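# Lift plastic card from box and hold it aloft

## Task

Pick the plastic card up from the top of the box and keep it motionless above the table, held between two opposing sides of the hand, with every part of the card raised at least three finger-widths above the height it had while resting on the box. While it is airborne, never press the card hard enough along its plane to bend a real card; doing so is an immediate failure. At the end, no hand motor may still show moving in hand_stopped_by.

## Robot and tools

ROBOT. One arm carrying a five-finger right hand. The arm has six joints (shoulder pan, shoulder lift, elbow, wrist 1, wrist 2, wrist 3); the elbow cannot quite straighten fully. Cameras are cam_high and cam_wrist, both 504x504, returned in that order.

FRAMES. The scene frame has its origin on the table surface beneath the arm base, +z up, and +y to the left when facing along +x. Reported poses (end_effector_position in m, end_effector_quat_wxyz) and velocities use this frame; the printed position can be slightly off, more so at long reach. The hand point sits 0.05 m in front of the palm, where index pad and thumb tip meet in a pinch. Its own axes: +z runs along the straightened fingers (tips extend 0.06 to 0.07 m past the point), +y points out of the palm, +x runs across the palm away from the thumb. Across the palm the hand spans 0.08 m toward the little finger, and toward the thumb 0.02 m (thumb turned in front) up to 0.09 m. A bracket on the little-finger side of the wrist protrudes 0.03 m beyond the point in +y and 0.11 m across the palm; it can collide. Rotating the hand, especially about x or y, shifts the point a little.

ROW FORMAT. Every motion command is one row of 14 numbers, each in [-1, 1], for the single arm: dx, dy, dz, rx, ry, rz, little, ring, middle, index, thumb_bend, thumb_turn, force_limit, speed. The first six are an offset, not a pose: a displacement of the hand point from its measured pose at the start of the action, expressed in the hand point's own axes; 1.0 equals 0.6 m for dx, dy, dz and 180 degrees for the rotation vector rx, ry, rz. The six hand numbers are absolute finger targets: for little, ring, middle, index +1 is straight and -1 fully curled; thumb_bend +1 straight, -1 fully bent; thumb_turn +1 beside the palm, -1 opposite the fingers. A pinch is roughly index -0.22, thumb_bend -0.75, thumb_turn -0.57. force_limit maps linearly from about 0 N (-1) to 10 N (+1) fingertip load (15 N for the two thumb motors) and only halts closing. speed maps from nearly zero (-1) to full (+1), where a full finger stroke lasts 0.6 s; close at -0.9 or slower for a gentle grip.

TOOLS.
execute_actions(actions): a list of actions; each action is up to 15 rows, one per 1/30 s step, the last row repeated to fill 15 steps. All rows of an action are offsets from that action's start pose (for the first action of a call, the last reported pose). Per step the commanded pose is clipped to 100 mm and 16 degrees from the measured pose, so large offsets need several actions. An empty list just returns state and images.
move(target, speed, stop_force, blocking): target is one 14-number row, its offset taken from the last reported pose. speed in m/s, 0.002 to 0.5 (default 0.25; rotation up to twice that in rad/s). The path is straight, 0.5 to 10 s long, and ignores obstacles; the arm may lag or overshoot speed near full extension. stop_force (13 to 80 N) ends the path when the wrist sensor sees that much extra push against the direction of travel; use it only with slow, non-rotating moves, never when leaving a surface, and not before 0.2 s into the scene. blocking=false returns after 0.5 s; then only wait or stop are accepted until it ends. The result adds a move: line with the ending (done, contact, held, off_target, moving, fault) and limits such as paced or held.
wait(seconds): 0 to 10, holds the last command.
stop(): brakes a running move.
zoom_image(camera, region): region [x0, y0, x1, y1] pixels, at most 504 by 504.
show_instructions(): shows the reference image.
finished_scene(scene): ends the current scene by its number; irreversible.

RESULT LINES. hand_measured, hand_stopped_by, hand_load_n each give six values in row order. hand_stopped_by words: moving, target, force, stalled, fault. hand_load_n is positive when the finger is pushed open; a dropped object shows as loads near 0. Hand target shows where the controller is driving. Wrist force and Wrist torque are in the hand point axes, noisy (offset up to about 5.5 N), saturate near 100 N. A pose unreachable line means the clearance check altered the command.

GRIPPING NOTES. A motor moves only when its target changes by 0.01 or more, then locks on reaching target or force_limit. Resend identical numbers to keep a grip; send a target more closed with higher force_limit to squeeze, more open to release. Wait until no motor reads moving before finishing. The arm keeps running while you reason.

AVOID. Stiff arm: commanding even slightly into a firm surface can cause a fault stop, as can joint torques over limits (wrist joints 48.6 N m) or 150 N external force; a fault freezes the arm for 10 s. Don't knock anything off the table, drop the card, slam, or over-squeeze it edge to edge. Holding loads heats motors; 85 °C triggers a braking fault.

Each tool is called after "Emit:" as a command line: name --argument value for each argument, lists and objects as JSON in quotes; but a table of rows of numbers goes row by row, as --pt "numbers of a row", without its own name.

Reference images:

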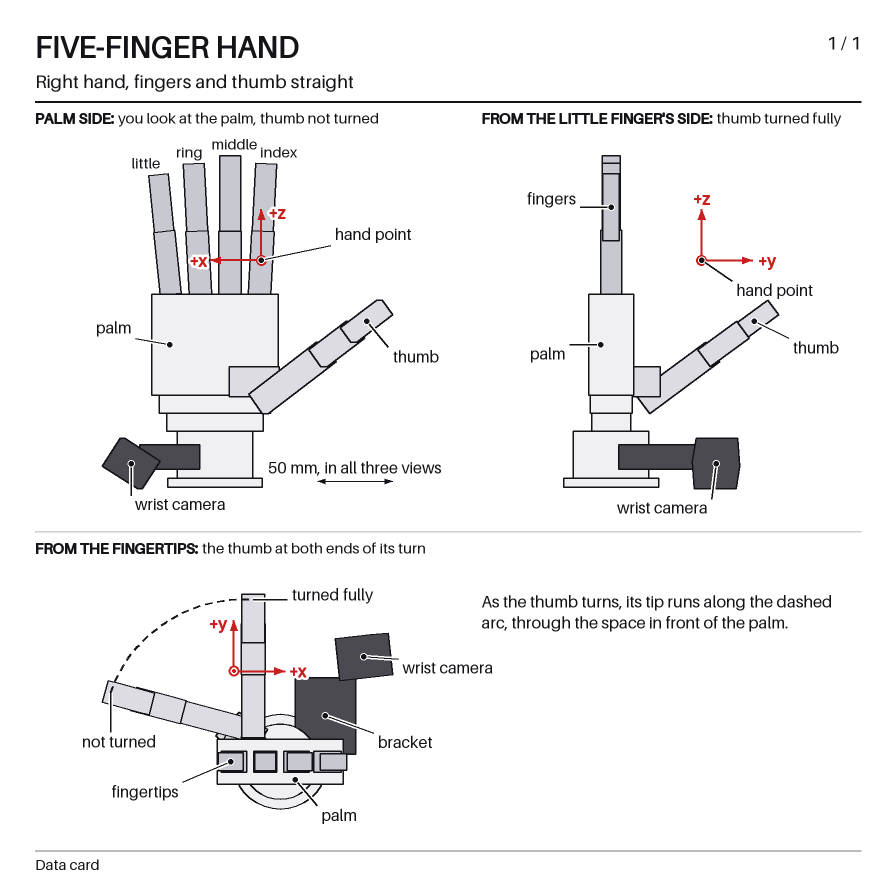

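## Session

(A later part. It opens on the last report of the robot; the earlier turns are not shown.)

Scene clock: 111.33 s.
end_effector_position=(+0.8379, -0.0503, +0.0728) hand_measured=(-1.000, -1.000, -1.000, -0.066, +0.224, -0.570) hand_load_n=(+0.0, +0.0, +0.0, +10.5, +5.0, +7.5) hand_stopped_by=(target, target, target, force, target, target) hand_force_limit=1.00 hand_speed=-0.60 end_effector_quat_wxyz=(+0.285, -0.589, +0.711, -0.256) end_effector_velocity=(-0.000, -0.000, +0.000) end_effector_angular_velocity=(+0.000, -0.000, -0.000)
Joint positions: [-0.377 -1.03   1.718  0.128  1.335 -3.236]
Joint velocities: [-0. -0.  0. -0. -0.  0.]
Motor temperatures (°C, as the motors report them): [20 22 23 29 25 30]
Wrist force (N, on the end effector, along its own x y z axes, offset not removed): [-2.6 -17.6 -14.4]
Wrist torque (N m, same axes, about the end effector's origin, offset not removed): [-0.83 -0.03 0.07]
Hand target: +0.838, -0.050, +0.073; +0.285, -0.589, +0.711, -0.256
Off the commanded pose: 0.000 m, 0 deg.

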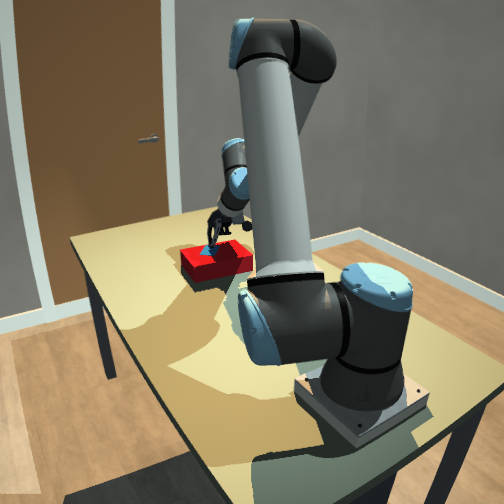

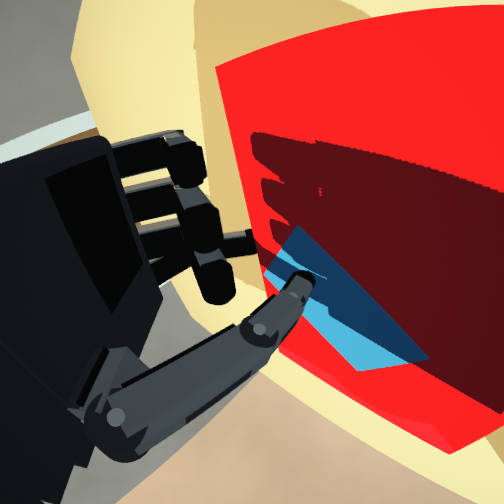

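Lowering the press a bit more.

Emit:
execute_actions --actions '[[[0,-0.0005,-0.0005,0,0,0,-1,-1,-1,-0.08,0.22,-0.57,1,0.0]],[[0,0,0,0,0,0,-1,-1,-1,-0.08,0.22,-0.57,1,0.0]],[[0,0,0,0,0,0,-1,-1,-1,-0.35,0.22,-0.57,1,-0.6]],[[0,0,0,0,0,0,-1,-1,-1,-0.35,0.22,-0.57,1,-0.6]],[[0,0,0,0,0,0,-1,-1,-1,-0.35,0.22,-0.57,1,-0.6]]]'

Scene clock: 114.33 s.
end_effector_position=(+0.8379, -0.0504, +0.0732) hand_measured=(-1.000, -1.000, -1.000, -0.066, +0.222, -0.570) hand_load_n=(+0.0, +0.0, +0.0, +10.0, +3.5, +6.5) hand_stopped_by=(target, target, target, force, target, target) hand_force_limit=1.00 hand_speed=-0.60 end_effector_quat_wxyz=(+0.285, -0.589, +0.711, -0.256) end_effector_velocity=(-0.000, -0.000, +0.000) end_effector_angular_velocity=(+0.000, -0.000, -0.000)
Joint positions: [-0.377 -1.03   1.718  0.128  1.335 -3.236]
Joint velocities: [-0.001 -0.     0.     0.    -0.    -0.   ]
Motor temperatures (°C, as the motors report them): [20 22 23 29 25 30]
Wrist force (N, on the end effector, along its own x y z axes, offset not removed): [-3.1 -10.5 -9.2]
Wrist torque (N m, same axes, about the end effector's origin, offset not removed): [-0.15 0.51 -0.06]
Hand target: +0.838, -0.050, +0.073; +0.285, -0.589, +0.711, -0.256
Off the commanded pose: 0.000 m, 0 deg.

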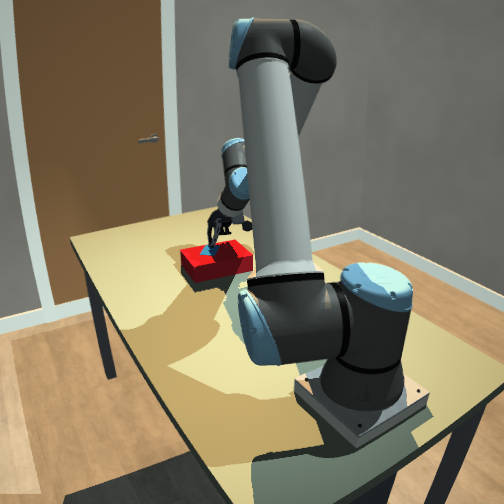

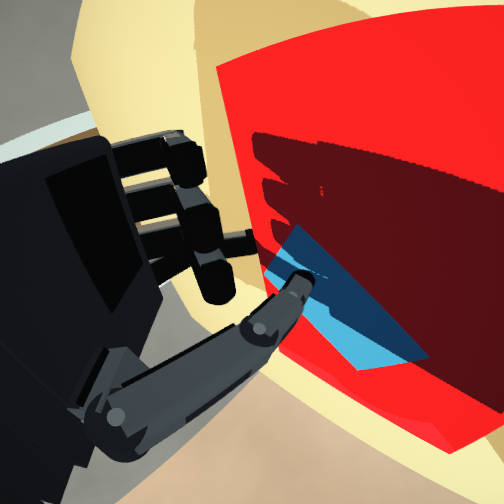

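Emit:
execute_actions --actions '[[[0,0,0,0,0,0,-1,-1,-1,-0.35,-0.1,-0.57,1,-0.6]],[[0,0,0,0,0,0,-1,-1,-1,-0.35,-0.1,-0.57,1,-0.6]],[[0,0,0,0,0,0,-1,-1,-1,-0.35,-0.1,-0.57,1,-0.6]]]'

Scene clock: 116.40 s.
end_effector_position=(+0.8379, -0.0504, +0.0732) hand_measured=(-1.000, -1.000, -1.000, -0.066, -0.100, -0.570) hand_load_n=(+0.0, +0.0, +0.0, +1.5, +0.0, +0.0) hand_stopped_by=(target, target, target, force, target, target) hand_force_limit=1.00 hand_speed=-0.60 end_effector_quat_wxyz=(+0.285, -0.589, +0.711, -0.256) end_effector_velocity=(+0.000, -0.000, +0.002) end_effector_angular_velocity=(-0.001, -0.002, -0.001)
Joint positions: [-0.377 -1.03   1.718  0.128  1.335 -3.236]
Joint velocities: [-0.    -0.003  0.     0.     0.     0.   ]
Motor temperatures (°C, as the motors report them): [20 22 23 29 25 30]
Wrist force (N, on the end effector, along its own x y z axes, offset not removed): [0.4 -3.2 -3.8]
Wrist torque (N m, same axes, about the end effector's origin, offset not removed): [0.08 0.44 -0.34]
Hand target: +0.838, -0.050, +0.073; +0.285, -0.589, +0.711, -0.256
Off the commanded pose: 0.000 m, 0 deg.

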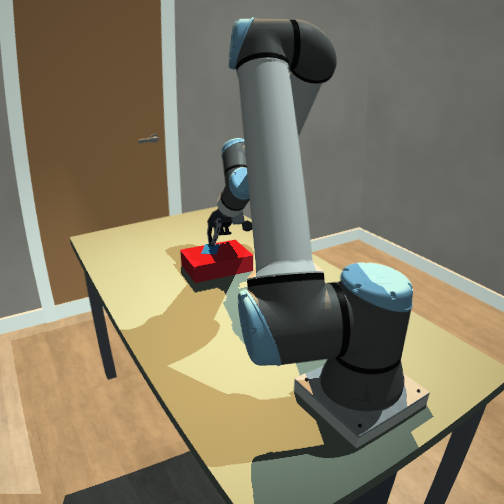

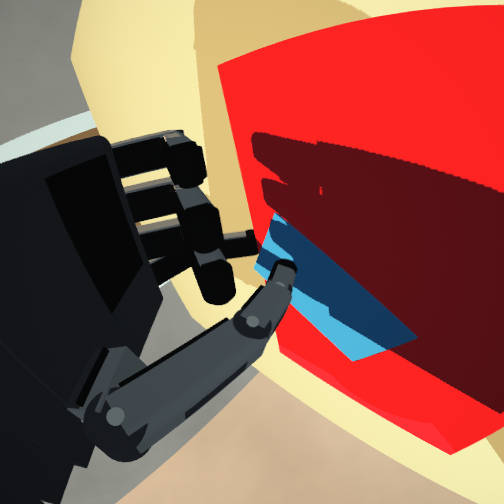

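Emit:
execute_actions --actions '[[[0,-0.003,-0.003,0,0,0,-1,-1,-1,-0.35,-0.1,-0.57,1,-0.6]],[[0,0,0,0,0,0,-1,-1,-1,-0.35,0.3,-0.57,1,-0.3]],[[0,0,0,0,0,0,-1,-1,-1,-0.35,0.3,-0.57,1,-0.3]],[[0,0.0032,0.0032,0,0,0,-1,-1,-1,-0.35,0.3,-0.57,1,-0.3]],[[0,0,0,0,0,0,-1,-1,-1,-0.35,0.3,-0.57,1,-0.3]],[[0,0,0,0,0,0,-1,-1,-1,-0.35,-0.1,-0.57,1,-0.6]],[[0,0,0,0,0,0,-1,-1,-1,-0.35,-0.1,-0.57,1,-0.6]],[[0,0,0,0,0,0,-1,-1,-1,-0.35,-0.1,-0.57,1,-0.6]]]'

Scene clock: 121.70 s.
end_effector_position=(+0.8379, -0.0504, +0.0731) hand_measured=(-1.000, -1.000, -1.000, -0.066, -0.100, -0.570) hand_load_n=(+0.0, +0.0, +0.0, +1.0, +0.0, +0.0) hand_stopped_by=(target, target, target, force, target, target) hand_force_limit=1.00 hand_speed=-0.60 end_effector_quat_wxyz=(+0.285, -0.589, +0.711, -0.256) end_effector_velocity=(+0.000, -0.000, +0.002) end_effector_angular_velocity=(-0.001, -0.002, -0.000)
Joint positions: [-0.377 -1.03   1.718  0.128  1.335 -3.236]
Joint velocities: [-0.    -0.002 -0.     0.    -0.    -0.   ]
Motor temperatures (°C, as the motors report them): [20 22 23 29 25 30]
Wrist force (N, on the end effector, along its own x y z axes, offset not removed): [1.4 -1.4 -3.2]
Wrist torque (N m, same axes, about the end effector's origin, offset not removed): [0.16 0.37 -0.23]
Hand target: +0.838, -0.050, +0.073; +0.285, -0.589, +0.711, -0.256
Off the commanded pose: 0.000 m, 0 deg.

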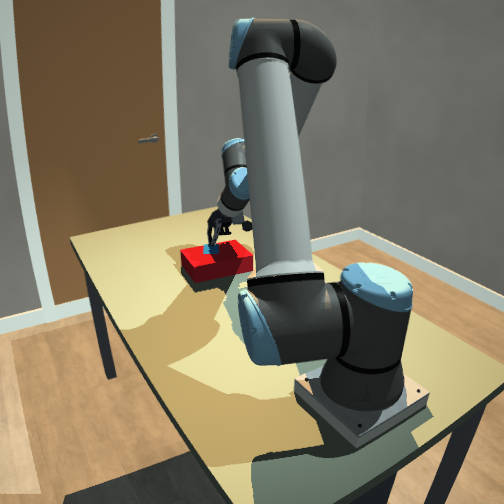

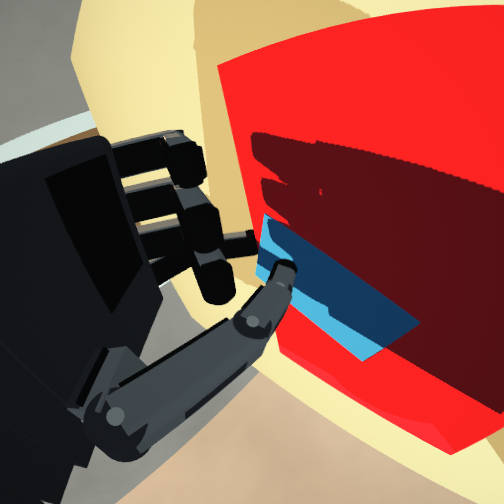

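Emit:
execute_actions --actions '[[[0,-0.003,-0.003,0,0,0,-1,-1,-1,0.6,0.3,-0.57,0,-0.3]],[[0,0.007,-0.013,0,0,0,-1,-1,-1,0.6,0.3,-0.57,0,-0.3]],[[0,0,0,0,0,0,-1,-1,-1,0.6,0.3,-0.57,0,-0.3]],[[0,0.0032,0.0032,0,0,0,-1,-1,-1,0.6,0.3,-0.57,0,-0.3]],[[0,0,0,0,0,0,-1,-1,-1,-0.3,0.3,-0.57,0,-0.3]],[[0,0,0,0,0,0,-1,-1,-1,-0.3,0.3,-0.57,0,-0.3]],[[0,0,0,0,0,0,-1,-1,-1,-0.3,-0.1,-0.57,1,-0.6]],[[0,0,0,0,0,0,-1,-1,-1,-0.3,-0.1,-0.57,1,-0.6]],[[0,0,0,0,0,0,-1,-1,-1,-0.3,-0.1,-0.57,1,-0.6]]]'

Scene clock: 127.60 s.
end_effector_position=(+0.8295, -0.0494, +0.0755) hand_measured=(-1.000, -1.000, -1.000, -0.300, -0.100, -0.570) hand_load_n=(+0.0, +0.0, +0.0, +0.0, +0.0, +0.0) hand_stopped_by=(target, target, target, target, target, target) hand_force_limit=1.00 hand_speed=-0.60 end_effector_quat_wxyz=(+0.285, -0.589, +0.711, -0.256) end_effector_velocity=(+0.000, +0.001, +0.001) end_effector_angular_velocity=(-0.000, -0.000, +0.001)
Joint positions: [-0.381 -1.044  1.736  0.125  1.333 -3.239]
Joint velocities: [ 0.001 -0.001 -0.     0.001  0.     0.   ]
Motor temperatures (°C, as the motors report them): [20 22 23 29 25 30]
Wrist force (N, on the end effector, along its own x y z axes, offset not removed): [-0.1 -2.5 -3.6]
Wrist torque (N m, same axes, about the end effector's origin, offset not removed): [-0.02 0.50 -0.29]
Hand target: +0.830, -0.049, +0.075; +0.285, -0.589, +0.711, -0.256
Off the commanded pose: 0.000 m, 0 deg.

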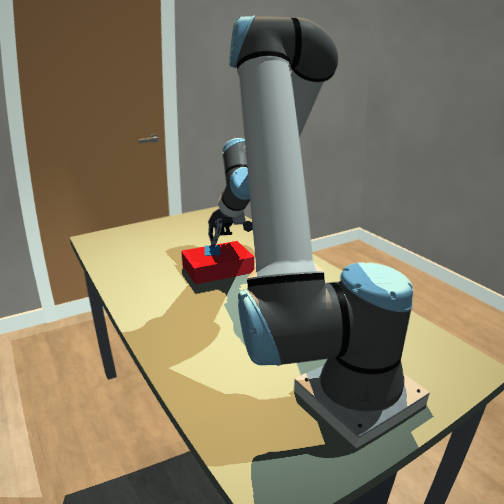

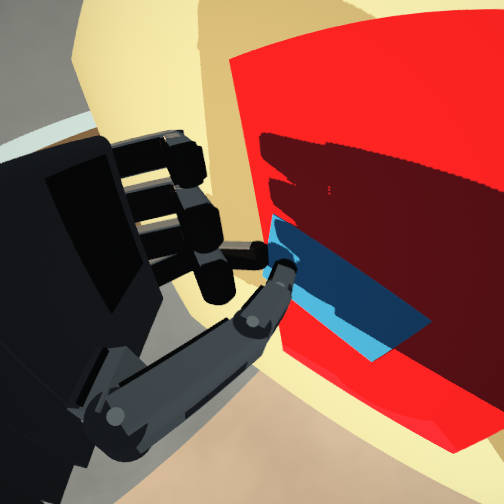

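Emit:
execute_actions --actions '[[[0,0,0,0,0,0,-1,-1,-1,0.6,0.3,-0.57,0,-0.3]],[[0,0.0072,-0.0096,0,0,0,-1,-1,-1,0.6,0.3,-0.57,0,-0.3]],[[0,0,0,0,0,0,-1,-1,-1,0.6,0.3,-0.57,-0.4,-0.3]],[[0,0.0032,0.0024,0,0,0,-1,-1,-1,0.6,0.3,-0.57,-0.4,-0.3]],[[0,0,0,0,0,0,-1,-1,-1,-0.3,0.3,-0.57,-0.4,-0.5]],[[0,0,0,0,0,0,-1,-1,-1,-0.3,0.3,-0.57,-0.4,-0.5]]]'

Scene clock: 131.63 s.
end_effector_position=(+0.8222, -0.0482, +0.0742) hand_measured=(-1.000, -1.000, -1.000, -0.034, +0.302, -0.570) hand_load_n=(+0.0, +0.0, +0.0, +1.0, +2.0, +1.0) hand_stopped_by=(target, target, target, force, target, target) hand_force_limit=-0.40 hand_speed=-0.50 end_effector_quat_wxyz=(+0.285, -0.589, +0.711, -0.256) end_effector_velocity=(-0.000, +0.000, -0.000) end_effector_angular_velocity=(+0.000, +0.001, +0.000)
Joint positions: [-0.383 -1.052  1.753  0.116  1.331 -3.241]
Joint velocities: [ 0.     0.001 -0.     0.     0.    -0.   ]
Motor temperatures (°C, as the motors report them): [20 22 23 29 25 30]
Wrist force (N, on the end effector, along its own x y z axes, offset not removed): [0.1 -3.0 -8.0]
Wrist torque (N m, same axes, about the end effector's origin, offset not removed): [0.16 0.36 -0.20]
Hand target: +0.822, -0.048, +0.074; +0.285, -0.589, +0.711, -0.256
Off the commanded pose: 0.000 m, 0 deg.

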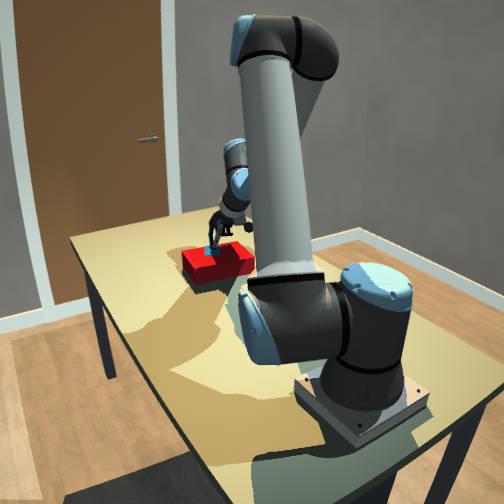

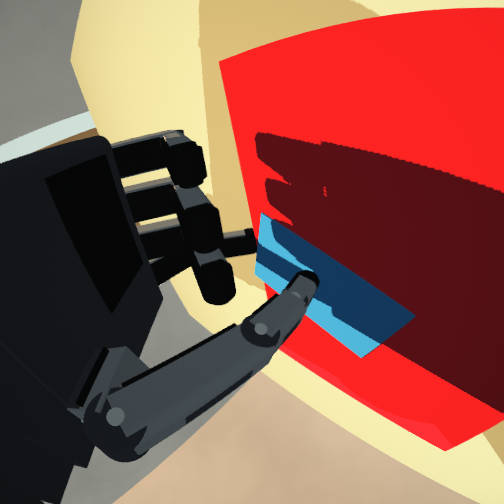

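Emit:
execute_actions --actions '[[[0,0.0012,0.0009,0,0,0,-1,-1,-1,-0.3,0.3,-0.57,1,-0.5]],[[0,0,0,0,0,0,-1,-1,-1,-0.3,0.3,-0.57,1,-0.5]],[[0,0,0,0,0,0,-1,-1,-1,-0.3,-0.15,-0.57,1,-0.6]],[[0,0,0,0,0,0,-1,-1,-1,-0.3,-0.15,-0.57,1,-0.6]],[[0,0,0,0,0,0,-1,-1,-1,-0.3,-0.15,-0.57,1,-0.6]]]'

Scene clock: 134.73 s.
end_effector_position=(+0.8221, -0.0481, +0.0733) hand_measured=(-1.000, -1.000, -1.000, -0.034, -0.150, -0.570) hand_load_n=(+0.0, +0.0, +0.0, +0.5, +0.0, +0.0) hand_stopped_by=(target, target, target, force, target, target) hand_force_limit=1.00 hand_speed=-0.60 end_effector_quat_wxyz=(+0.285, -0.589, +0.711, -0.256) end_effector_velocity=(-0.000, +0.000, -0.000) end_effector_angular_velocity=(-0.000, +0.000, -0.000)
Joint positions: [-0.383 -1.051  1.754  0.115  1.331 -3.241]
Joint velocities: [-0. -0.  0. -0.  0.  0.]
Motor temperatures (°C, as the motors report them): [20 22 23 29 25 30]
Wrist force (N, on the end effector, along its own x y z axes, offset not removed): [1.2 -2.8 -5.2]
Wrist torque (N m, same axes, about the end effector's origin, offset not removed): [0.05 0.33 -0.26]
Hand target: +0.822, -0.048, +0.073; +0.285, -0.589, +0.711, -0.256
Off the commanded pose: 0.000 m, 0 deg.

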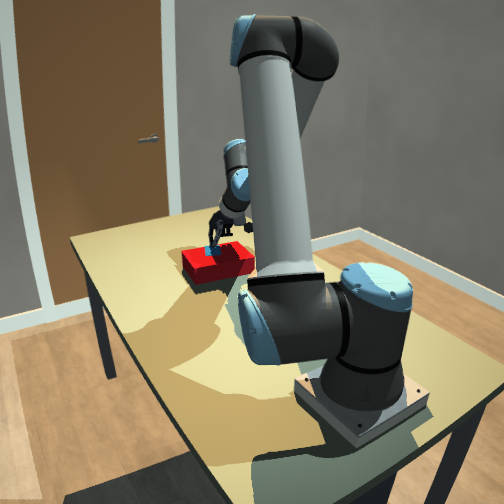

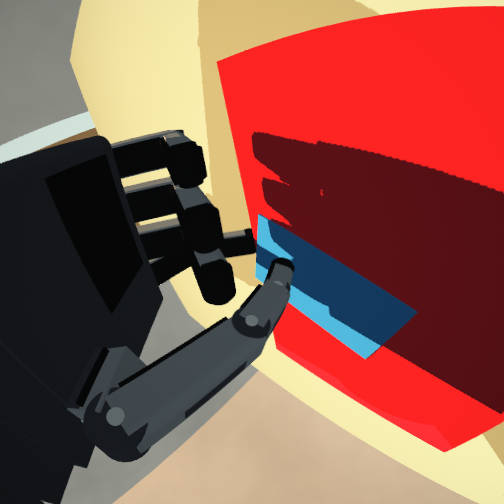

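Emit:
execute_actions --actions '[[[0,-0.0032,-0.0024,0,0,0,-1,-1,-1,0.7,-0.15,-0.57,1,-0.3]],[[0,0,0,0,0,0,-1,-1,-1,0.7,0.3,-0.57,1,-0.3]],[[0,0,0,0,0,0,-1,-1,-1,0.7,0.3,-0.57,1,-0.3]],[[0,0.0034,0.0026,0,0,0,-1,-1,-1,0.7,0.3,-0.57,1,-0.3]],[[0,0,0,0,0,0,-1,-1,-1,0.7,0.3,-0.57,1,-0.3]],[[0,0,0,0,0,0,-1,-1,-1,0.7,-0.15,-0.57,1,-0.6]],[[0,0,0,0,0,0,-1,-1,-1,0.7,-0.15,-0.57,1,-0.6]],[[0,0,0,0,0,0,-1,-1,-1,0.7,-0.15,-0.57,1,-0.6]],[[0,-0.0032,-0.0024,0,0,0,-1,-1,-1,0.7,-0.15,-0.57,1,-0.3]],[[0,0,0,0,0,0,-1,-1,-1,0.7,0.3,-0.57,1,-0.3]],[[0,0,0,0,0,0,-1,-1,-1,0.7,0.3,-0.57,1,-0.3]],[[0,0.0034,0.0026,0,0,0,-1,-1,-1,0.7,0.3,-0.57,1,-0.3]],[[0,0,0,0,0,0,-1,-1,-1,0.7,0.3,-0.57,1,-0.3]],[[0,0,0,0,0,0,-1,-1,-1,0.7,-0.15,-0.57,1,-0.6]],[[0,0,0,0,0,0,-1,-1,-1,0.7,-0.15,-0.57,1,-0.6]],[[0,0,0,0,0,0,-1,-1,-1,0.7,-0.15,-0.57,1,-0.6]]]'

Scene clock: 144.27 s.
end_effector_position=(+0.8220, -0.0481, +0.0729) hand_measured=(-1.000, -1.000, -1.000, +0.700, -0.150, -0.570) hand_load_n=(+0.0, +0.0, +0.0, +0.0, +0.0, +0.0) hand_stopped_by=(target, target, target, target, target, target) hand_force_limit=1.00 hand_speed=-0.60 end_effector_quat_wxyz=(+0.285, -0.589, +0.711, -0.256) end_effector_velocity=(-0.000, -0.001, -0.001) end_effector_angular_velocity=(+0.000, +0.000, -0.001)
Joint positions: [-0.383 -1.051  1.754  0.114  1.331 -3.241]
Joint velocities: [-0.001  0.001  0.    -0.    -0.    -0.   ]
Motor temperatures (°C, as the motors report them): [20 22 23 29 25 30]
Wrist force (N, on the end effector, along its own x y z axes, offset not removed): [-0.7 -2.7 -4.1]
Wrist torque (N m, same axes, about the end effector's origin, offset not removed): [0.06 0.61 -0.39]
Hand target: +0.822, -0.048, +0.073; +0.285, -0.589, +0.711, -0.256
Off the commanded pose: 0.000 m, 0 deg.

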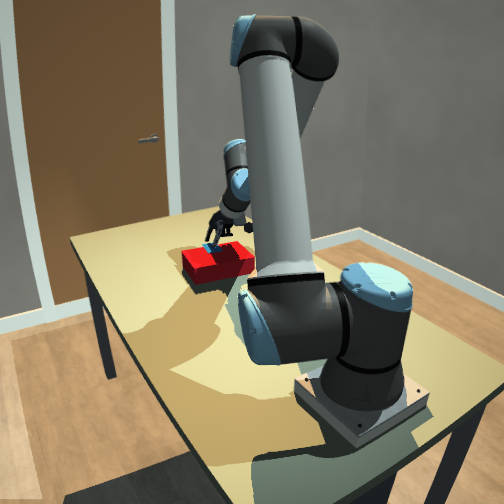

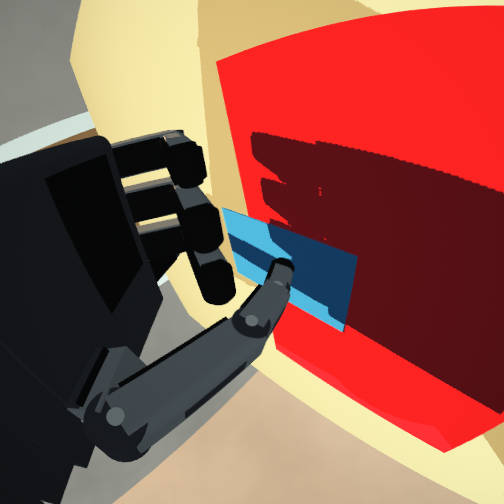

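Emit:
execute_actions --actions '[[[0,-0.009,0.0085,0,0,0,-1,-1,-1,0.7,-0.15,-0.57,0.4,-0.5]],[[0,0,0,0,0,0,-1,-1,-1,0.7,-0.4,-0.57,0.4,-0.5]],[[0,0,0,0,0,0,-1,-1,-1,0.7,-0.4,-0.57,0.4,-0.5]],[[0,0,0,0,0,0,-1,-1,-1,-0.1,-0.4,-0.57,0.4,-0.5]],[[0,0,0,0,0,0,-1,-1,-1,-0.1,-0.4,-0.57,0.4,-0.5]]]'

Scene clock: 147.37 s.
end_effector_position=(+0.8293, -0.0491, +0.0731) hand_measured=(-1.000, -1.000, -1.000, -0.048, -0.400, -0.570) hand_load_n=(+0.0, +0.0, +0.0, +0.0, +0.0, +0.0) hand_stopped_by=(target, target, target, moving, target, target) hand_force_limit=0.40 hand_speed=-0.50 end_effector_quat_wxyz=(+0.285, -0.589, +0.711, -0.256) end_effector_velocity=(+0.000, +0.001, +0.000) end_effector_angular_velocity=(+0.000, -0.000, +0.001)
Joint positions: [-0.38  -1.042  1.737  0.121  1.333 -3.239]
Joint velocities: [ 0.001 -0.    -0.     0.    -0.    -0.   ]
Motor temperatures (°C, as the motors report them): [20 22 23 29 25 30]
Wrist force (N, on the end effector, along its own x y z axes, offset not removed): [1.2 -1.7 -4.3]
Wrist torque (N m, same axes, about the end effector's origin, offset not removed): [0.22 0.37 -0.17]
Hand target: +0.829, -0.049, +0.073; +0.285, -0.589, +0.711, -0.256
Off the commanded pose: 0.000 m, 0 deg.

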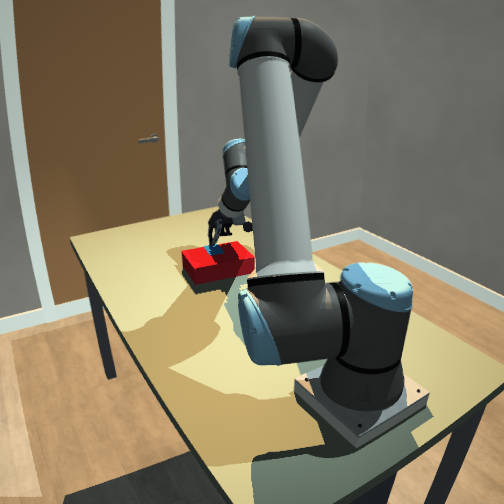

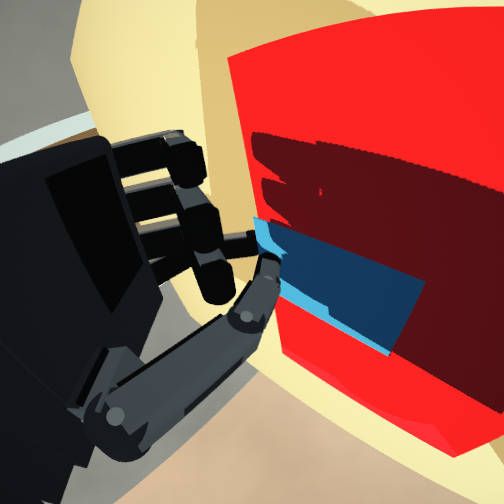

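Emit:
execute_actions --actions '[[[0,0.004,-0.012,0,0,0,-1,-1,-1,0.7,0.3,-0.57,1,-0.3]],[[0,0,0,0,0,0,-1,-1,-1,0.7,0.3,-0.57,1,-0.3]],[[0,0.0034,0.0026,0,0,0,-1,-1,-1,0.7,0.3,-0.57,1,-0.3]],[[0,0,0,0,0,0,-1,-1,-1,0.7,0.3,-0.57,1,-0.3]],[[0,0,0,0,0,0,-1,-1,-1,0.7,-0.15,-0.57,1,-0.6]],[[0,0,0,0,0,0,-1,-1,-1,0.7,-0.15,-0.57,1,-0.6]],[[0,0,0,0,0,0,-1,-1,-1,0.7,-0.15,-0.57,1,-0.6]],[[0,-0.0032,-0.0024,0,0,0,-1,-1,-1,0.7,-0.15,-0.57,1,-0.3]],[[0,0,0,0,0,0,-1,-1,-1,0.7,0.3,-0.57,1,-0.3]],[[0,0,0,0,0,0,-1,-1,-1,0.7,0.3,-0.57,1,-0.3]],[[0,0.0034,0.0026,0,0,0,-1,-1,-1,0.7,0.3,-0.57,1,-0.3]],[[0,0,0,0,0,0,-1,-1,-1,0.7,0.3,-0.57,1,-0.3]],[[0,0,0,0,0,0,-1,-1,-1,0.7,-0.15,-0.57,1,-0.6]],[[0,0,0,0,0,0,-1,-1,-1,0.7,-0.15,-0.57,1,-0.6]],[[0,0,0,0,0,0,-1,-1,-1,0.7,-0.15,-0.57,1,-0.6]]]'

Scene clock: 156.20 s.
end_effector_position=(+0.8223, -0.0482, +0.0738) hand_measured=(-1.000, -1.000, -1.000, +0.700, -0.150, -0.570) hand_load_n=(+0.0, +0.0, +0.0, +0.0, +0.0, +0.0) hand_stopped_by=(target, target, target, target, target, target) hand_force_limit=1.00 hand_speed=-0.60 end_effector_quat_wxyz=(+0.285, -0.589, +0.711, -0.256) end_effector_velocity=(-0.000, -0.000, -0.000) end_effector_angular_velocity=(+0.001, +0.001, -0.000)
Joint positions: [-0.383 -1.052  1.753  0.116  1.331 -3.241]
Joint velocities: [-0.     0.001 -0.     0.    -0.     0.   ]
Motor temperatures (°C, as the motors report them): [20 22 23 29 25 30]
Wrist force (N, on the end effector, along its own x y z axes, offset not removed): [0.6 -1.6 -3.9]
Wrist torque (N m, same axes, about the end effector's origin, offset not removed): [0.15 0.47 -0.32]
Hand target: +0.822, -0.048, +0.074; +0.285, -0.589, +0.711, -0.256
Off the commanded pose: 0.000 m, 0 deg.

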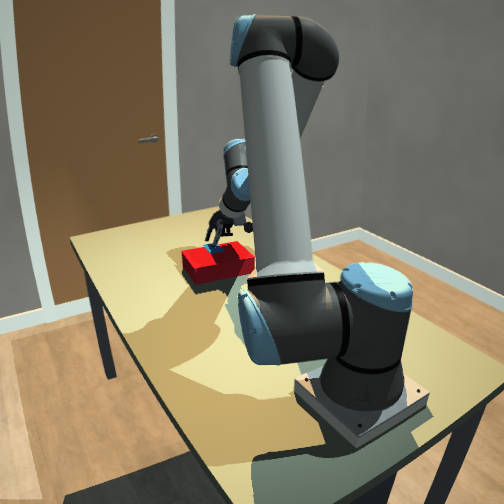

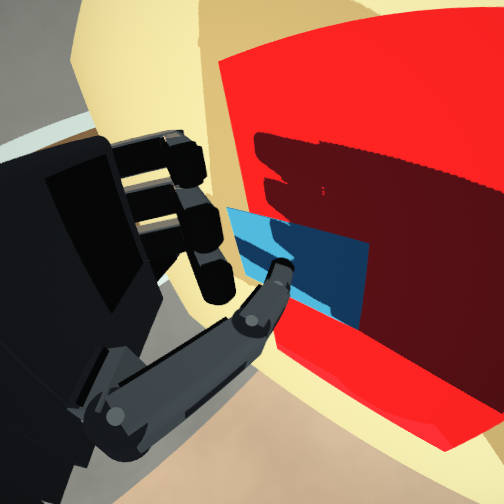

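Emit:
execute_actions --actions '[[[0,0,0,0,0,0,-1,-1,-1,0.3,-0.7,-0.57,0.4,-0.3]],[[0,0,0,0,0,0,-1,-1,-1,0.3,-0.7,-0.57,0.4,-0.3]],[[0,0,0.006,0,0,0,-1,-1,-1,0.3,-0.7,-0.57,0.4,-0.3]],[[0,0,0.006,0,0,0,-1,-1,-1,0.3,-0.7,-0.57,0.4,-0.3]],[[0,0,0,0,0,0,-1,-1,-1,0.3,-0.7,-0.57,0.4,-0.3]]]'

Scene clock: 159.40 s.
end_effector_position=(+0.8274, -0.0484, +0.0688) hand_measured=(-1.000, -1.000, -1.000, +0.300, -0.700, -0.570) hand_load_n=(+0.0, +0.0, +0.0, +0.0, +0.0, +0.0) hand_stopped_by=(target, target, target, target, target, target) hand_force_limit=0.40 hand_speed=-0.30 end_effector_quat_wxyz=(+0.285, -0.589, +0.711, -0.256) end_effector_velocity=(+0.000, +0.001, +0.001) end_effector_angular_velocity=(-0.000, -0.001, +0.001)
Joint positions: [-0.381 -1.04   1.744  0.112  1.333 -3.239]
Joint velocities: [ 0.001 -0.001 -0.    -0.     0.     0.   ]
Motor temperatures (°C, as the motors report them): [20 22 23 29 25 30]
Wrist force (N, on the end effector, along its own x y z axes, offset not removed): [1.2 -0.5 -2.5]
Wrist torque (N m, same axes, about the end effector's origin, offset not removed): [0.23 0.30 -0.14]
Hand target: +0.827, -0.048, +0.069; +0.285, -0.589, +0.711, -0.256
Off the commanded pose: 0.000 m, 0 deg.

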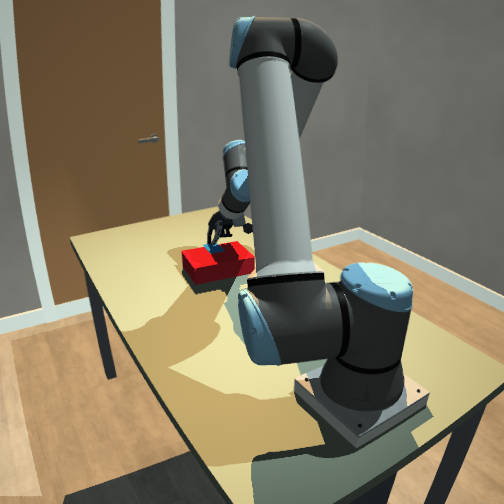

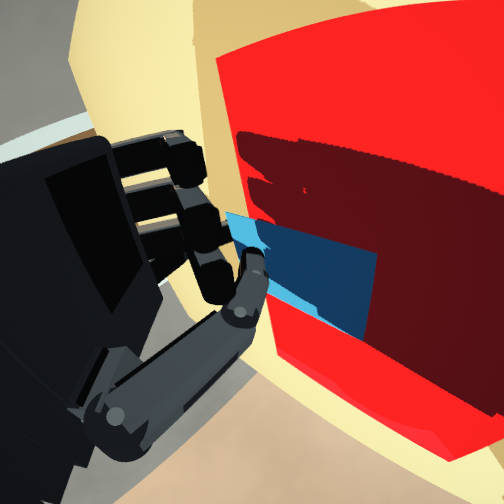

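Index is under the card; closing it.

Emit:
execute_actions --actions '[[[0,0.002,0.0015,0,0,0,-1,-1,-1,-0.5,-0.7,-0.57,0.2,-0.6]],[[0,0,0,0,0,0,-1,-1,-1,-0.5,-0.7,-0.57,0.2,-0.6]],[[0,0,0,0,0,0,-1,-1,-1,-0.5,-0.7,-0.57,0.2,-0.6]],[[0,0,0,0,0,0,-1,-1,-1,-0.5,-0.7,-0.57,0.2,-0.6]]]'

Scene clock: 161.97 s.
end_effector_position=(+0.8272, -0.0482, +0.0673) hand_measured=(-1.000, -1.000, -1.000, -0.206, -0.700, -0.570) hand_load_n=(+0.0, +0.0, +0.0, +8.5, +0.5, -0.5) hand_stopped_by=(target, target, target, force, target, target) hand_force_limit=0.20 hand_speed=-0.60 end_effector_quat_wxyz=(+0.285, -0.589, +0.711, -0.256) end_effector_velocity=(+0.000, -0.001, +0.001) end_effector_angular_velocity=(-0.001, -0.002, -0.001)
Joint positions: [-0.38  -1.038  1.745  0.11   1.333 -3.239]
Joint velocities: [-0.    -0.002 -0.     0.     0.     0.   ]
Motor temperatures (°C, as the motors report them): [20 22 23 29 25 30]
Wrist force (N, on the end effector, along its own x y z axes, offset not removed): [1.5 -3.8 -2.8]
Wrist torque (N m, same axes, about the end effector's origin, offset not removed): [-0.16 0.19 -0.13]
Hand target: +0.827, -0.048, +0.067; +0.285, -0.589, +0.711, -0.256
Off the commanded pose: 0.000 m, 0 deg.

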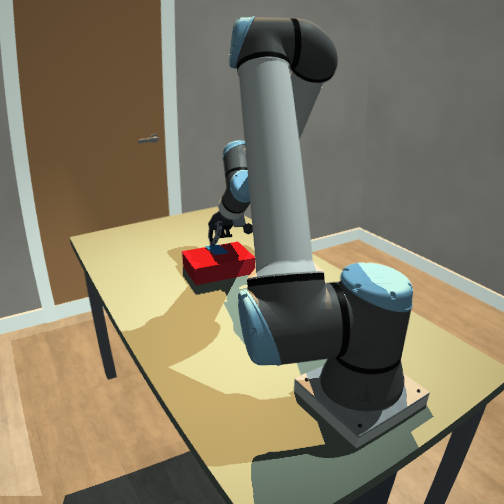

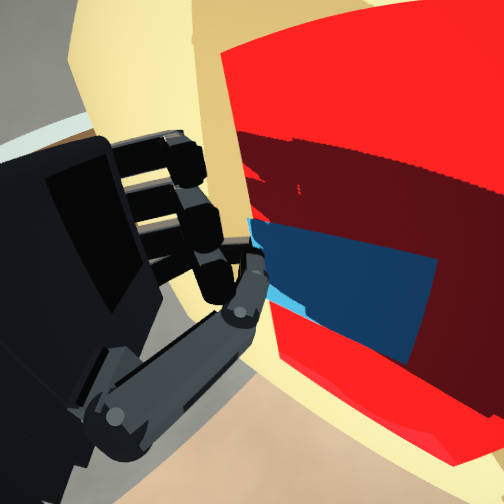

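Emit:
execute_actions --actions '[[[0,-0.003,-0.012,0,0,0,-1,-1,-1,0.7,0.3,-0.57,1,-0.3]],[[0,0,0,0,0,0,-1,-1,-1,0.7,0.3,-0.57,1,-0.3]],[[0,0.0034,0.0026,0,0,0,-1,-1,-1,0.7,0.3,-0.57,1,-0.3]],[[0,0,0,0,0,0,-1,-1,-1,0.7,0.3,-0.57,1,-0.3]],[[0,0,0,0,0,0,-1,-1,-1,0.7,-0.15,-0.57,1,-0.6]],[[0,0,0,0,0,0,-1,-1,-1,0.7,-0.15,-0.57,1,-0.6]],[[0,0,0,0,0,0,-1,-1,-1,0.7,-0.15,-0.57,1,-0.6]],[[0,-0.0032,-0.0024,0,0,0,-1,-1,-1,0.7,-0.15,-0.57,1,-0.3]],[[0,0,0,0,0,0,-1,-1,-1,0.7,0.3,-0.57,1,-0.3]],[[0,0,0,0,0,0,-1,-1,-1,0.7,0.3,-0.57,1,-0.3]],[[0,0.0034,0.0026,0,0,0,-1,-1,-1,0.7,0.3,-0.57,1,-0.3]],[[0,0,0,0,0,0,-1,-1,-1,0.7,0.3,-0.57,1,-0.3]],[[0,0,0,0,0,0,-1,-1,-1,0.7,-0.15,-0.57,1,-0.6]],[[0,0,0,0,0,0,-1,-1,-1,0.7,-0.15,-0.57,1,-0.6]],[[0,0,0,0,0,0,-1,-1,-1,0.7,-0.15,-0.57,1,-0.6]],[[0,-0.0032,-0.0024,0,0,0,-1,-1,-1,0.7,-0.15,-0.57,1,-0.3]],[[0,0,0,0,0,0,-1,-1,-1,0.7,0.3,-0.57,1,-0.3]],[[0,0,0,0,0,0,-1,-1,-1,0.7,0.3,-0.57,1,-0.3]],[[0,0.0034,0.0026,0,0,0,-1,-1,-1,0.7,0.3,-0.57,1,-0.3]],[[0,0,0,0,0,0,-1,-1,-1,0.7,0.3,-0.57,1,-0.3]],[[0,0,0,0,0,0,-1,-1,-1,0.7,-0.15,-0.57,1,-0.6]],[[0,0,0,0,0,0,-1,-1,-1,0.7,-0.15,-0.57,1,-0.6]],[[0,0,0,0,0,0,-1,-1,-1,0.7,-0.15,-0.57,1,-0.6]]]'

Scene clock: 179.00 s.
end_effector_position=(+0.8229, -0.0478, +0.0707) hand_measured=(-1.000, -1.000, -1.000, +0.700, -0.148, -0.570) hand_load_n=(+0.0, +0.0, +0.0, +0.0, +1.5, +6.5) hand_stopped_by=(target, target, target, target, target, target) hand_force_limit=1.00 hand_speed=-0.60 end_effector_quat_wxyz=(+0.285, -0.590, +0.711, -0.256) end_effector_velocity=(+0.001, -0.000, +0.001) end_effector_angular_velocity=(-0.001, -0.001, -0.000)
Joint positions: [-0.382 -1.047  1.753  0.112  1.331 -3.24 ]
Joint velocities: [-0.    -0.001 -0.001 -0.    -0.    -0.   ]
Motor temperatures (°C, as the motors report them): [20 22 23 29 25 30]
Wrist force (N, on the end effector, along its own x y z axes, offset not removed): [-5.4 -14.9 -24.5]
Wrist torque (N m, same axes, about the end effector's origin, offset not removed): [-0.46 0.49 -0.15]
Hand target: +0.823, -0.048, +0.071; +0.285, -0.590, +0.711, -0.256
Off the commanded pose: 0.000 m, 0 deg.

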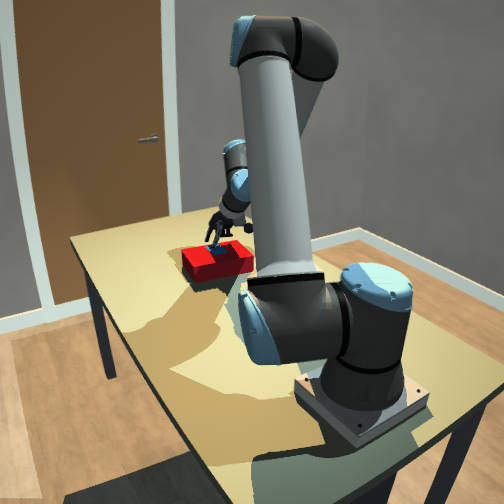

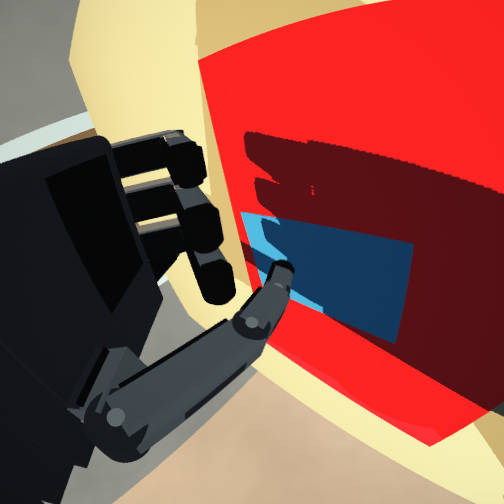

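Emit:
execute_actions --actions '[[[0,-0.0048,-0.0036,0,0,0,-1,-1,-1,0.7,-0.15,-0.57,1,-0.3]],[[0,0,0,0,0,0,-1,-1,-1,0.7,0.3,-0.57,1,-0.3]],[[0,0,0,0,0,0,-1,-1,-1,0.7,0.3,-0.57,1,-0.3]],[[0,0.0028,0.0021,0,0,0,-1,-1,-1,0.7,0.3,-0.57,1,-0.3]],[[0,0,0,0,0,0,-1,-1,-1,0.7,0.3,-0.57,1,-0.3]],[[0,0,0,0,0,0,-1,-1,-1,0.7,-0.15,-0.57,1,-0.6]],[[0,0,0,0,0,0,-1,-1,-1,0.7,-0.15,-0.57,1,-0.6]],[[0,0,0,0,0,0,-1,-1,-1,0.7,-0.15,-0.57,1,-0.6]],[[0,-0.0032,-0.0024,0,0,0,-1,-1,-1,0.7,-0.15,-0.57,1,-0.3]],[[0,0,0,0,0,0,-1,-1,-1,0.7,0.3,-0.57,1,-0.3]],[[0,0,0,0,0,0,-1,-1,-1,0.7,0.3,-0.57,1,-0.3]],[[0,0.0032,0.0024,0,0,0,-1,-1,-1,0.7,0.3,-0.57,1,-0.3]],[[0,0,0,0,0,0,-1,-1,-1,0.7,0.3,-0.57,1,-0.3]],[[0,0,0,0,0,0,-1,-1,-1,0.7,-0.15,-0.57,1,-0.6]],[[0,0,0,0,0,0,-1,-1,-1,0.7,-0.15,-0.57,1,-0.6]],[[0,0,0,0,0,0,-1,-1,-1,0.7,-0.15,-0.57,1,-0.6]]]'

Scene clock: 188.30 s.
end_effector_position=(+0.8230, -0.0480, +0.0721) hand_measured=(-1.000, -1.000, -1.000, +0.700, -0.150, -0.570) hand_load_n=(+0.0, +0.0, +0.0, +0.0, +0.0, +1.0) hand_stopped_by=(target, target, target, target, target, target) hand_force_limit=1.00 hand_speed=-0.60 end_effector_quat_wxyz=(+0.285, -0.590, +0.711, -0.256) end_effector_velocity=(+0.000, -0.000, +0.001) end_effector_angular_velocity=(-0.000, -0.001, -0.001)
Joint positions: [-0.383 -1.049  1.752  0.114  1.331 -3.24 ]
Joint velocities: [-0.    -0.001  0.    -0.     0.     0.   ]
Motor temperatures (°C, as the motors report them): [20 22 23 29 25 30]
Wrist force (N, on the end effector, along its own x y z axes, offset not removed): [0.4 -5.3 -8.2]
Wrist torque (N m, same axes, about the end effector's origin, offset not removed): [-0.18 0.42 -0.21]
Hand target: +0.823, -0.048, +0.072; +0.285, -0.590, +0.711, -0.256
Off the commanded pose: 0.000 m, 0 deg.

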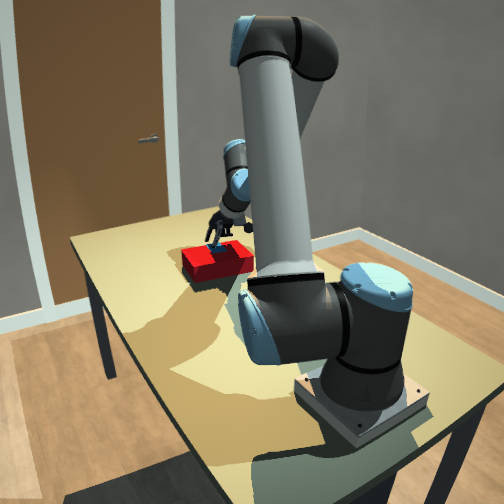

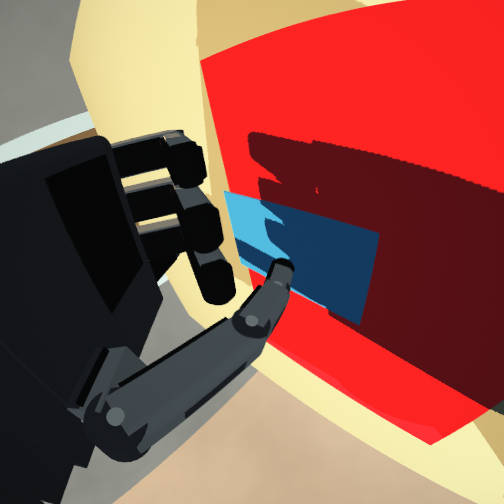

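Emit:
execute_actions --actions '[[[0.012,-0.012,0.0095,0,0,0,-1,-1,-1,0.7,-0.15,-0.57,1,-0.3]],[[0,0,0,0,0,0,-1,-1,-1,0.7,0.3,-0.57,1,-0.3]],[[0,0,0,0,0,0,-1,-1,-1,0.7,0.3,-0.57,1,-0.3]],[[0.012,0.0,0.011,0,0,0,-1,-1,-1,0.7,0.3,-0.57,1,-0.3]]]'

Scene clock: 202.17 s.
end_effector_position=(+0.8362, -0.0628, +0.0724) hand_measured=(-1.000, -1.000, -1.000, +0.700, +0.292, -0.538) hand_load_n=(+0.0, +0.0, +0.0, +0.0, +5.5, +13.5) hand_stopped_by=(target, target, target, target, stalled, target) hand_force_limit=1.00 hand_speed=-0.30 end_effector_quat_wxyz=(+0.287, -0.590, +0.710, -0.256) end_effector_velocity=(+0.000, -0.000, -0.000) end_effector_angular_velocity=(+0.000, -0.000, +0.000)
Joint positions: [-0.398 -1.03   1.721  0.125  1.316 -3.251]
Joint velocities: [-0.  0. -0. -0. -0.  0.]
Motor temperatures (°C, as the motors report them): [20 22 23 29 25 30]
Wrist force (N, on the end effector, along its own x y z axes, offset not removed): [-7.7 -17.3 -25.0]
Wrist torque (N m, same axes, about the end effector's origin, offset not removed): [-1.02 0.21 0.28]
Hand target: +0.836, -0.063, +0.072; +0.287, -0.590, +0.710, -0.256
Off the commanded pose: 0.006 m, 0 deg.
FORCE FAULT: contact force on the arm reached its limit, and the arm stopped for 10 seconds. The contact can be on any part of the arm, not only on its tool. That time counts as 20 of the actions that you can send in this scene. The arm's remaining commands of this call were not run. The arm holds still and accepts commands again. Move the arm away from the contact; if what it grips holds it there, let go first. Pushing or pulling that hard again can fault the arm again.

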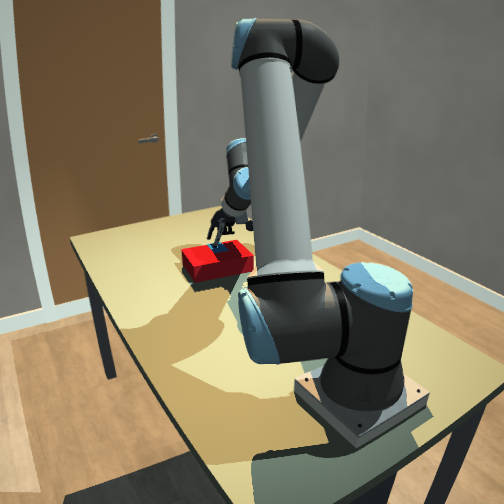

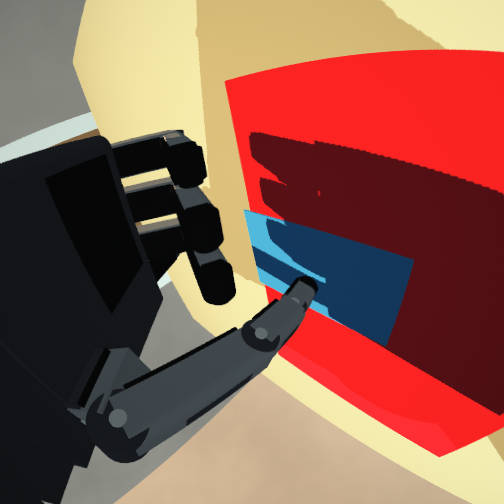

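Emit:
execute_actions --actions '[[[0,-0.004,-0.003,0,0,0,-1,-1,-1,0.7,0.32,-0.6,1,-0.3]],[[0.014,0,0,0,0,0,-1,-1,-1,0.7,0.3,-0.57,1,-0.3]],[[0,0,0,0,0,0,-1,-1,-1,0.7,0.3,-0.57,1,-0.3]]]'

Scene clock: 204.37 s.
end_effector_position=(+0.8354, -0.0714, +0.0744) hand_measured=(-1.000, -1.000, -1.000, +0.700, +0.300, -0.570) hand_load_n=(+0.0, +0.0, +0.0, +0.0, +0.0, +2.0) hand_stopped_by=(target, target, target, target, target, target) hand_force_limit=1.00 hand_speed=-0.30 end_effector_quat_wxyz=(+0.287, -0.590, +0.710, -0.256) end_effector_velocity=(+0.000, -0.000, +0.001) end_effector_angular_velocity=(-0.000, -0.001, -0.000)
Joint positions: [-0.41  -1.031  1.718  0.131  1.308 -3.261]
Joint velocities: [ 0.    -0.001 -0.    -0.     0.     0.   ]
Motor temperatures (°C, as the motors report them): [20 22 23 29 25 30]
Wrist force (N, on the end effector, along its own x y z axes, offset not removed): [-0.2 -6.5 -5.2]
Wrist torque (N m, same axes, about the end effector's origin, offset not removed): [-0.37 0.34 -0.26]
Hand target: +0.835, -0.071, +0.074; +0.287, -0.590, +0.710, -0.256
Off the commanded pose: 0.000 m, 0 deg.

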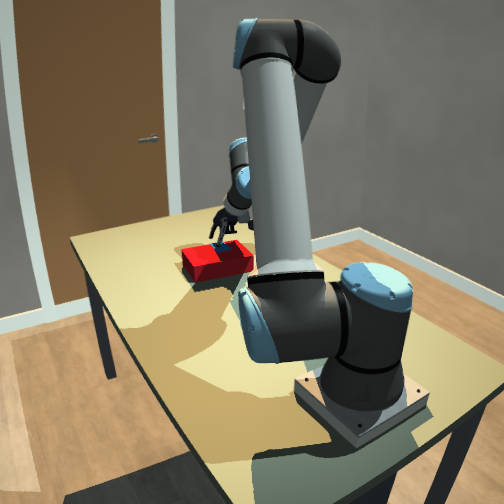

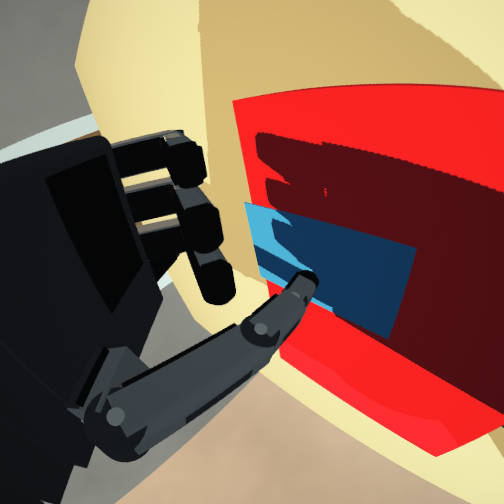

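Emit:
execute_actions --actions '[[[0,-0.004,-0.003,0,0,0,-1,-1,-1,0.7,0.3,-0.57,1,-0.3]],[[0.02,-0.002,-0.0015,0,0,0,-1,-1,-1,0.7,0.3,-0.57,1,-0.3]],[[0,0,0,0,0,0,-1,-1,-1,0.7,0.3,-0.57,1,-0.3]]]'

Emit:
move --target '[0,0.012,0.009,0,0,0,-1,-1,-1,0.7,0.3,-0.57,1,-0.3]' --speed 0.002 --stop_force 13

Scene clock: 206.57 s.
end_effector_position=(+0.8343, -0.0838, +0.0776) hand_measured=(-1.000, -1.000, -1.000, +0.700, +0.300, -0.570) hand_load_n=(+0.0, +0.0, +0.0, +0.0, +0.0, +0.0) hand_stopped_by=(target, target, target, target, target, target) hand_force_limit=1.00 hand_speed=-0.30 end_effector_quat_wxyz=(+0.287, -0.590, +0.710, -0.256) end_effector_velocity=(-0.000, +0.000, -0.000) end_effector_angular_velocity=(+0.000, +0.000, +0.000)
Joint positions: [-0.427 -1.032  1.714  0.14   1.296 -3.274]
Joint velocities: [ 0. -0.  0.  0. -0.  0.]
Motor temperatures (°C, as the motors report them): [20 22 23 29 25 30]
Wrist force (N, on the end effector, along its own x y z axes, offset not removed): [0.7 -2.0 -2.4]
Wrist torque (N m, same axes, about the end effector's origin, offset not removed): [0.04 0.34 -0.18]
Hand target: +0.834, -0.084, +0.078; +0.287, -0.590, +0.710, -0.256
Off the commanded pose: 0.000 m, 0 deg.

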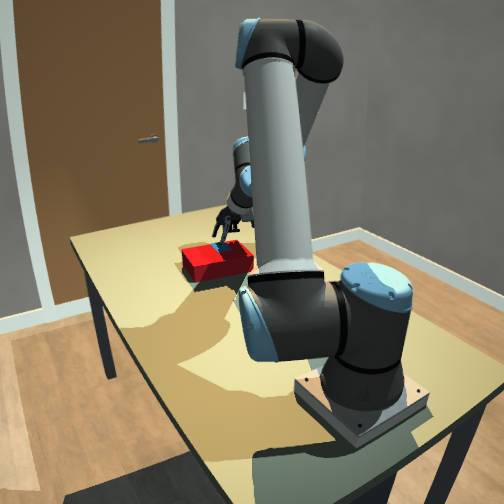

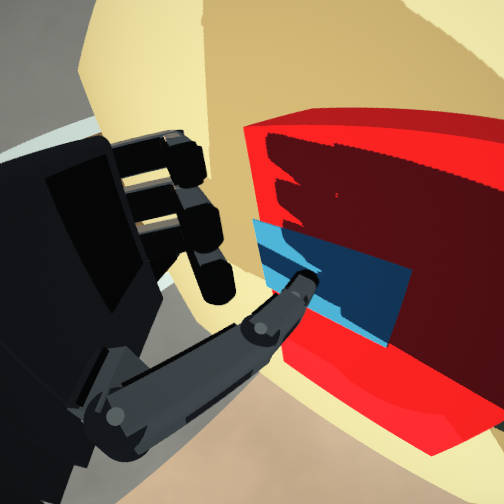

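Scene clock: 208.93 s.
end_effector_position=(+0.8338, -0.0833, +0.0736) hand_measured=(-1.000, -1.000, -1.000, +0.700, +0.300, -0.570) hand_load_n=(+0.0, +0.0, +0.0, +0.0, -1.0, +0.5) hand_stopped_by=(target, target, target, target, target, target) hand_force_limit=1.00 hand_speed=-0.30 end_effector_quat_wxyz=(+0.287, -0.590, +0.710, -0.256) end_effector_velocity=(+0.000, -0.000, +0.000) end_effector_angular_velocity=(-0.000, -0.000, -0.000)
Joint positions: [-0.427 -1.029  1.717  0.133  1.296 -3.274]
Joint velocities: [-0. -0. -0.  0.  0.  0.]
Motor temperatures (°C, as the motors report them): [20 22 23 29 25 30]
Wrist force (N, on the end effector, along its own x y z axes, offset not removed): [-0.9 -14.5 -16.1]
Wrist torque (N m, same axes, about the end effector's origin, offset not removed): [-0.73 0.69 -0.48]
Hand target: +0.834, -0.083, +0.074; +0.287, -0.590, +0.710, -0.256
Off the commanded pose: 0.005 m, 0 deg.
move: contact

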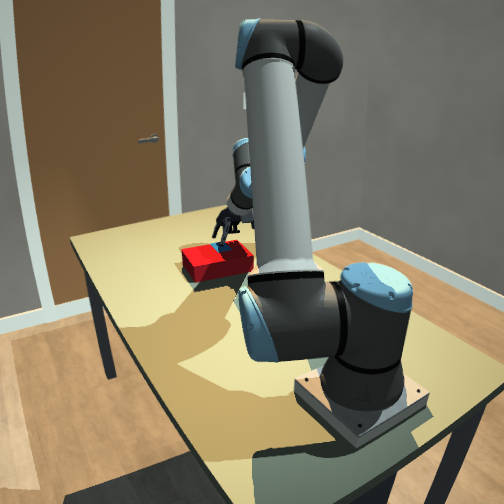

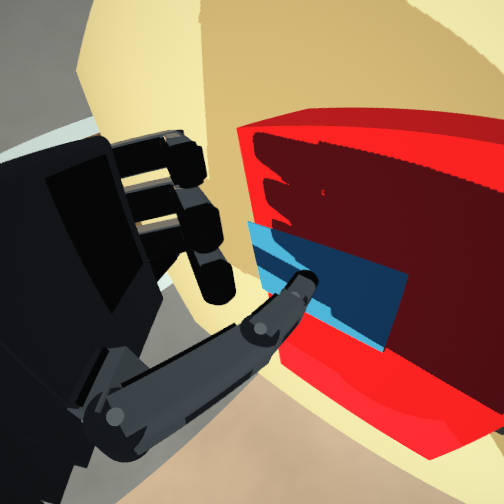

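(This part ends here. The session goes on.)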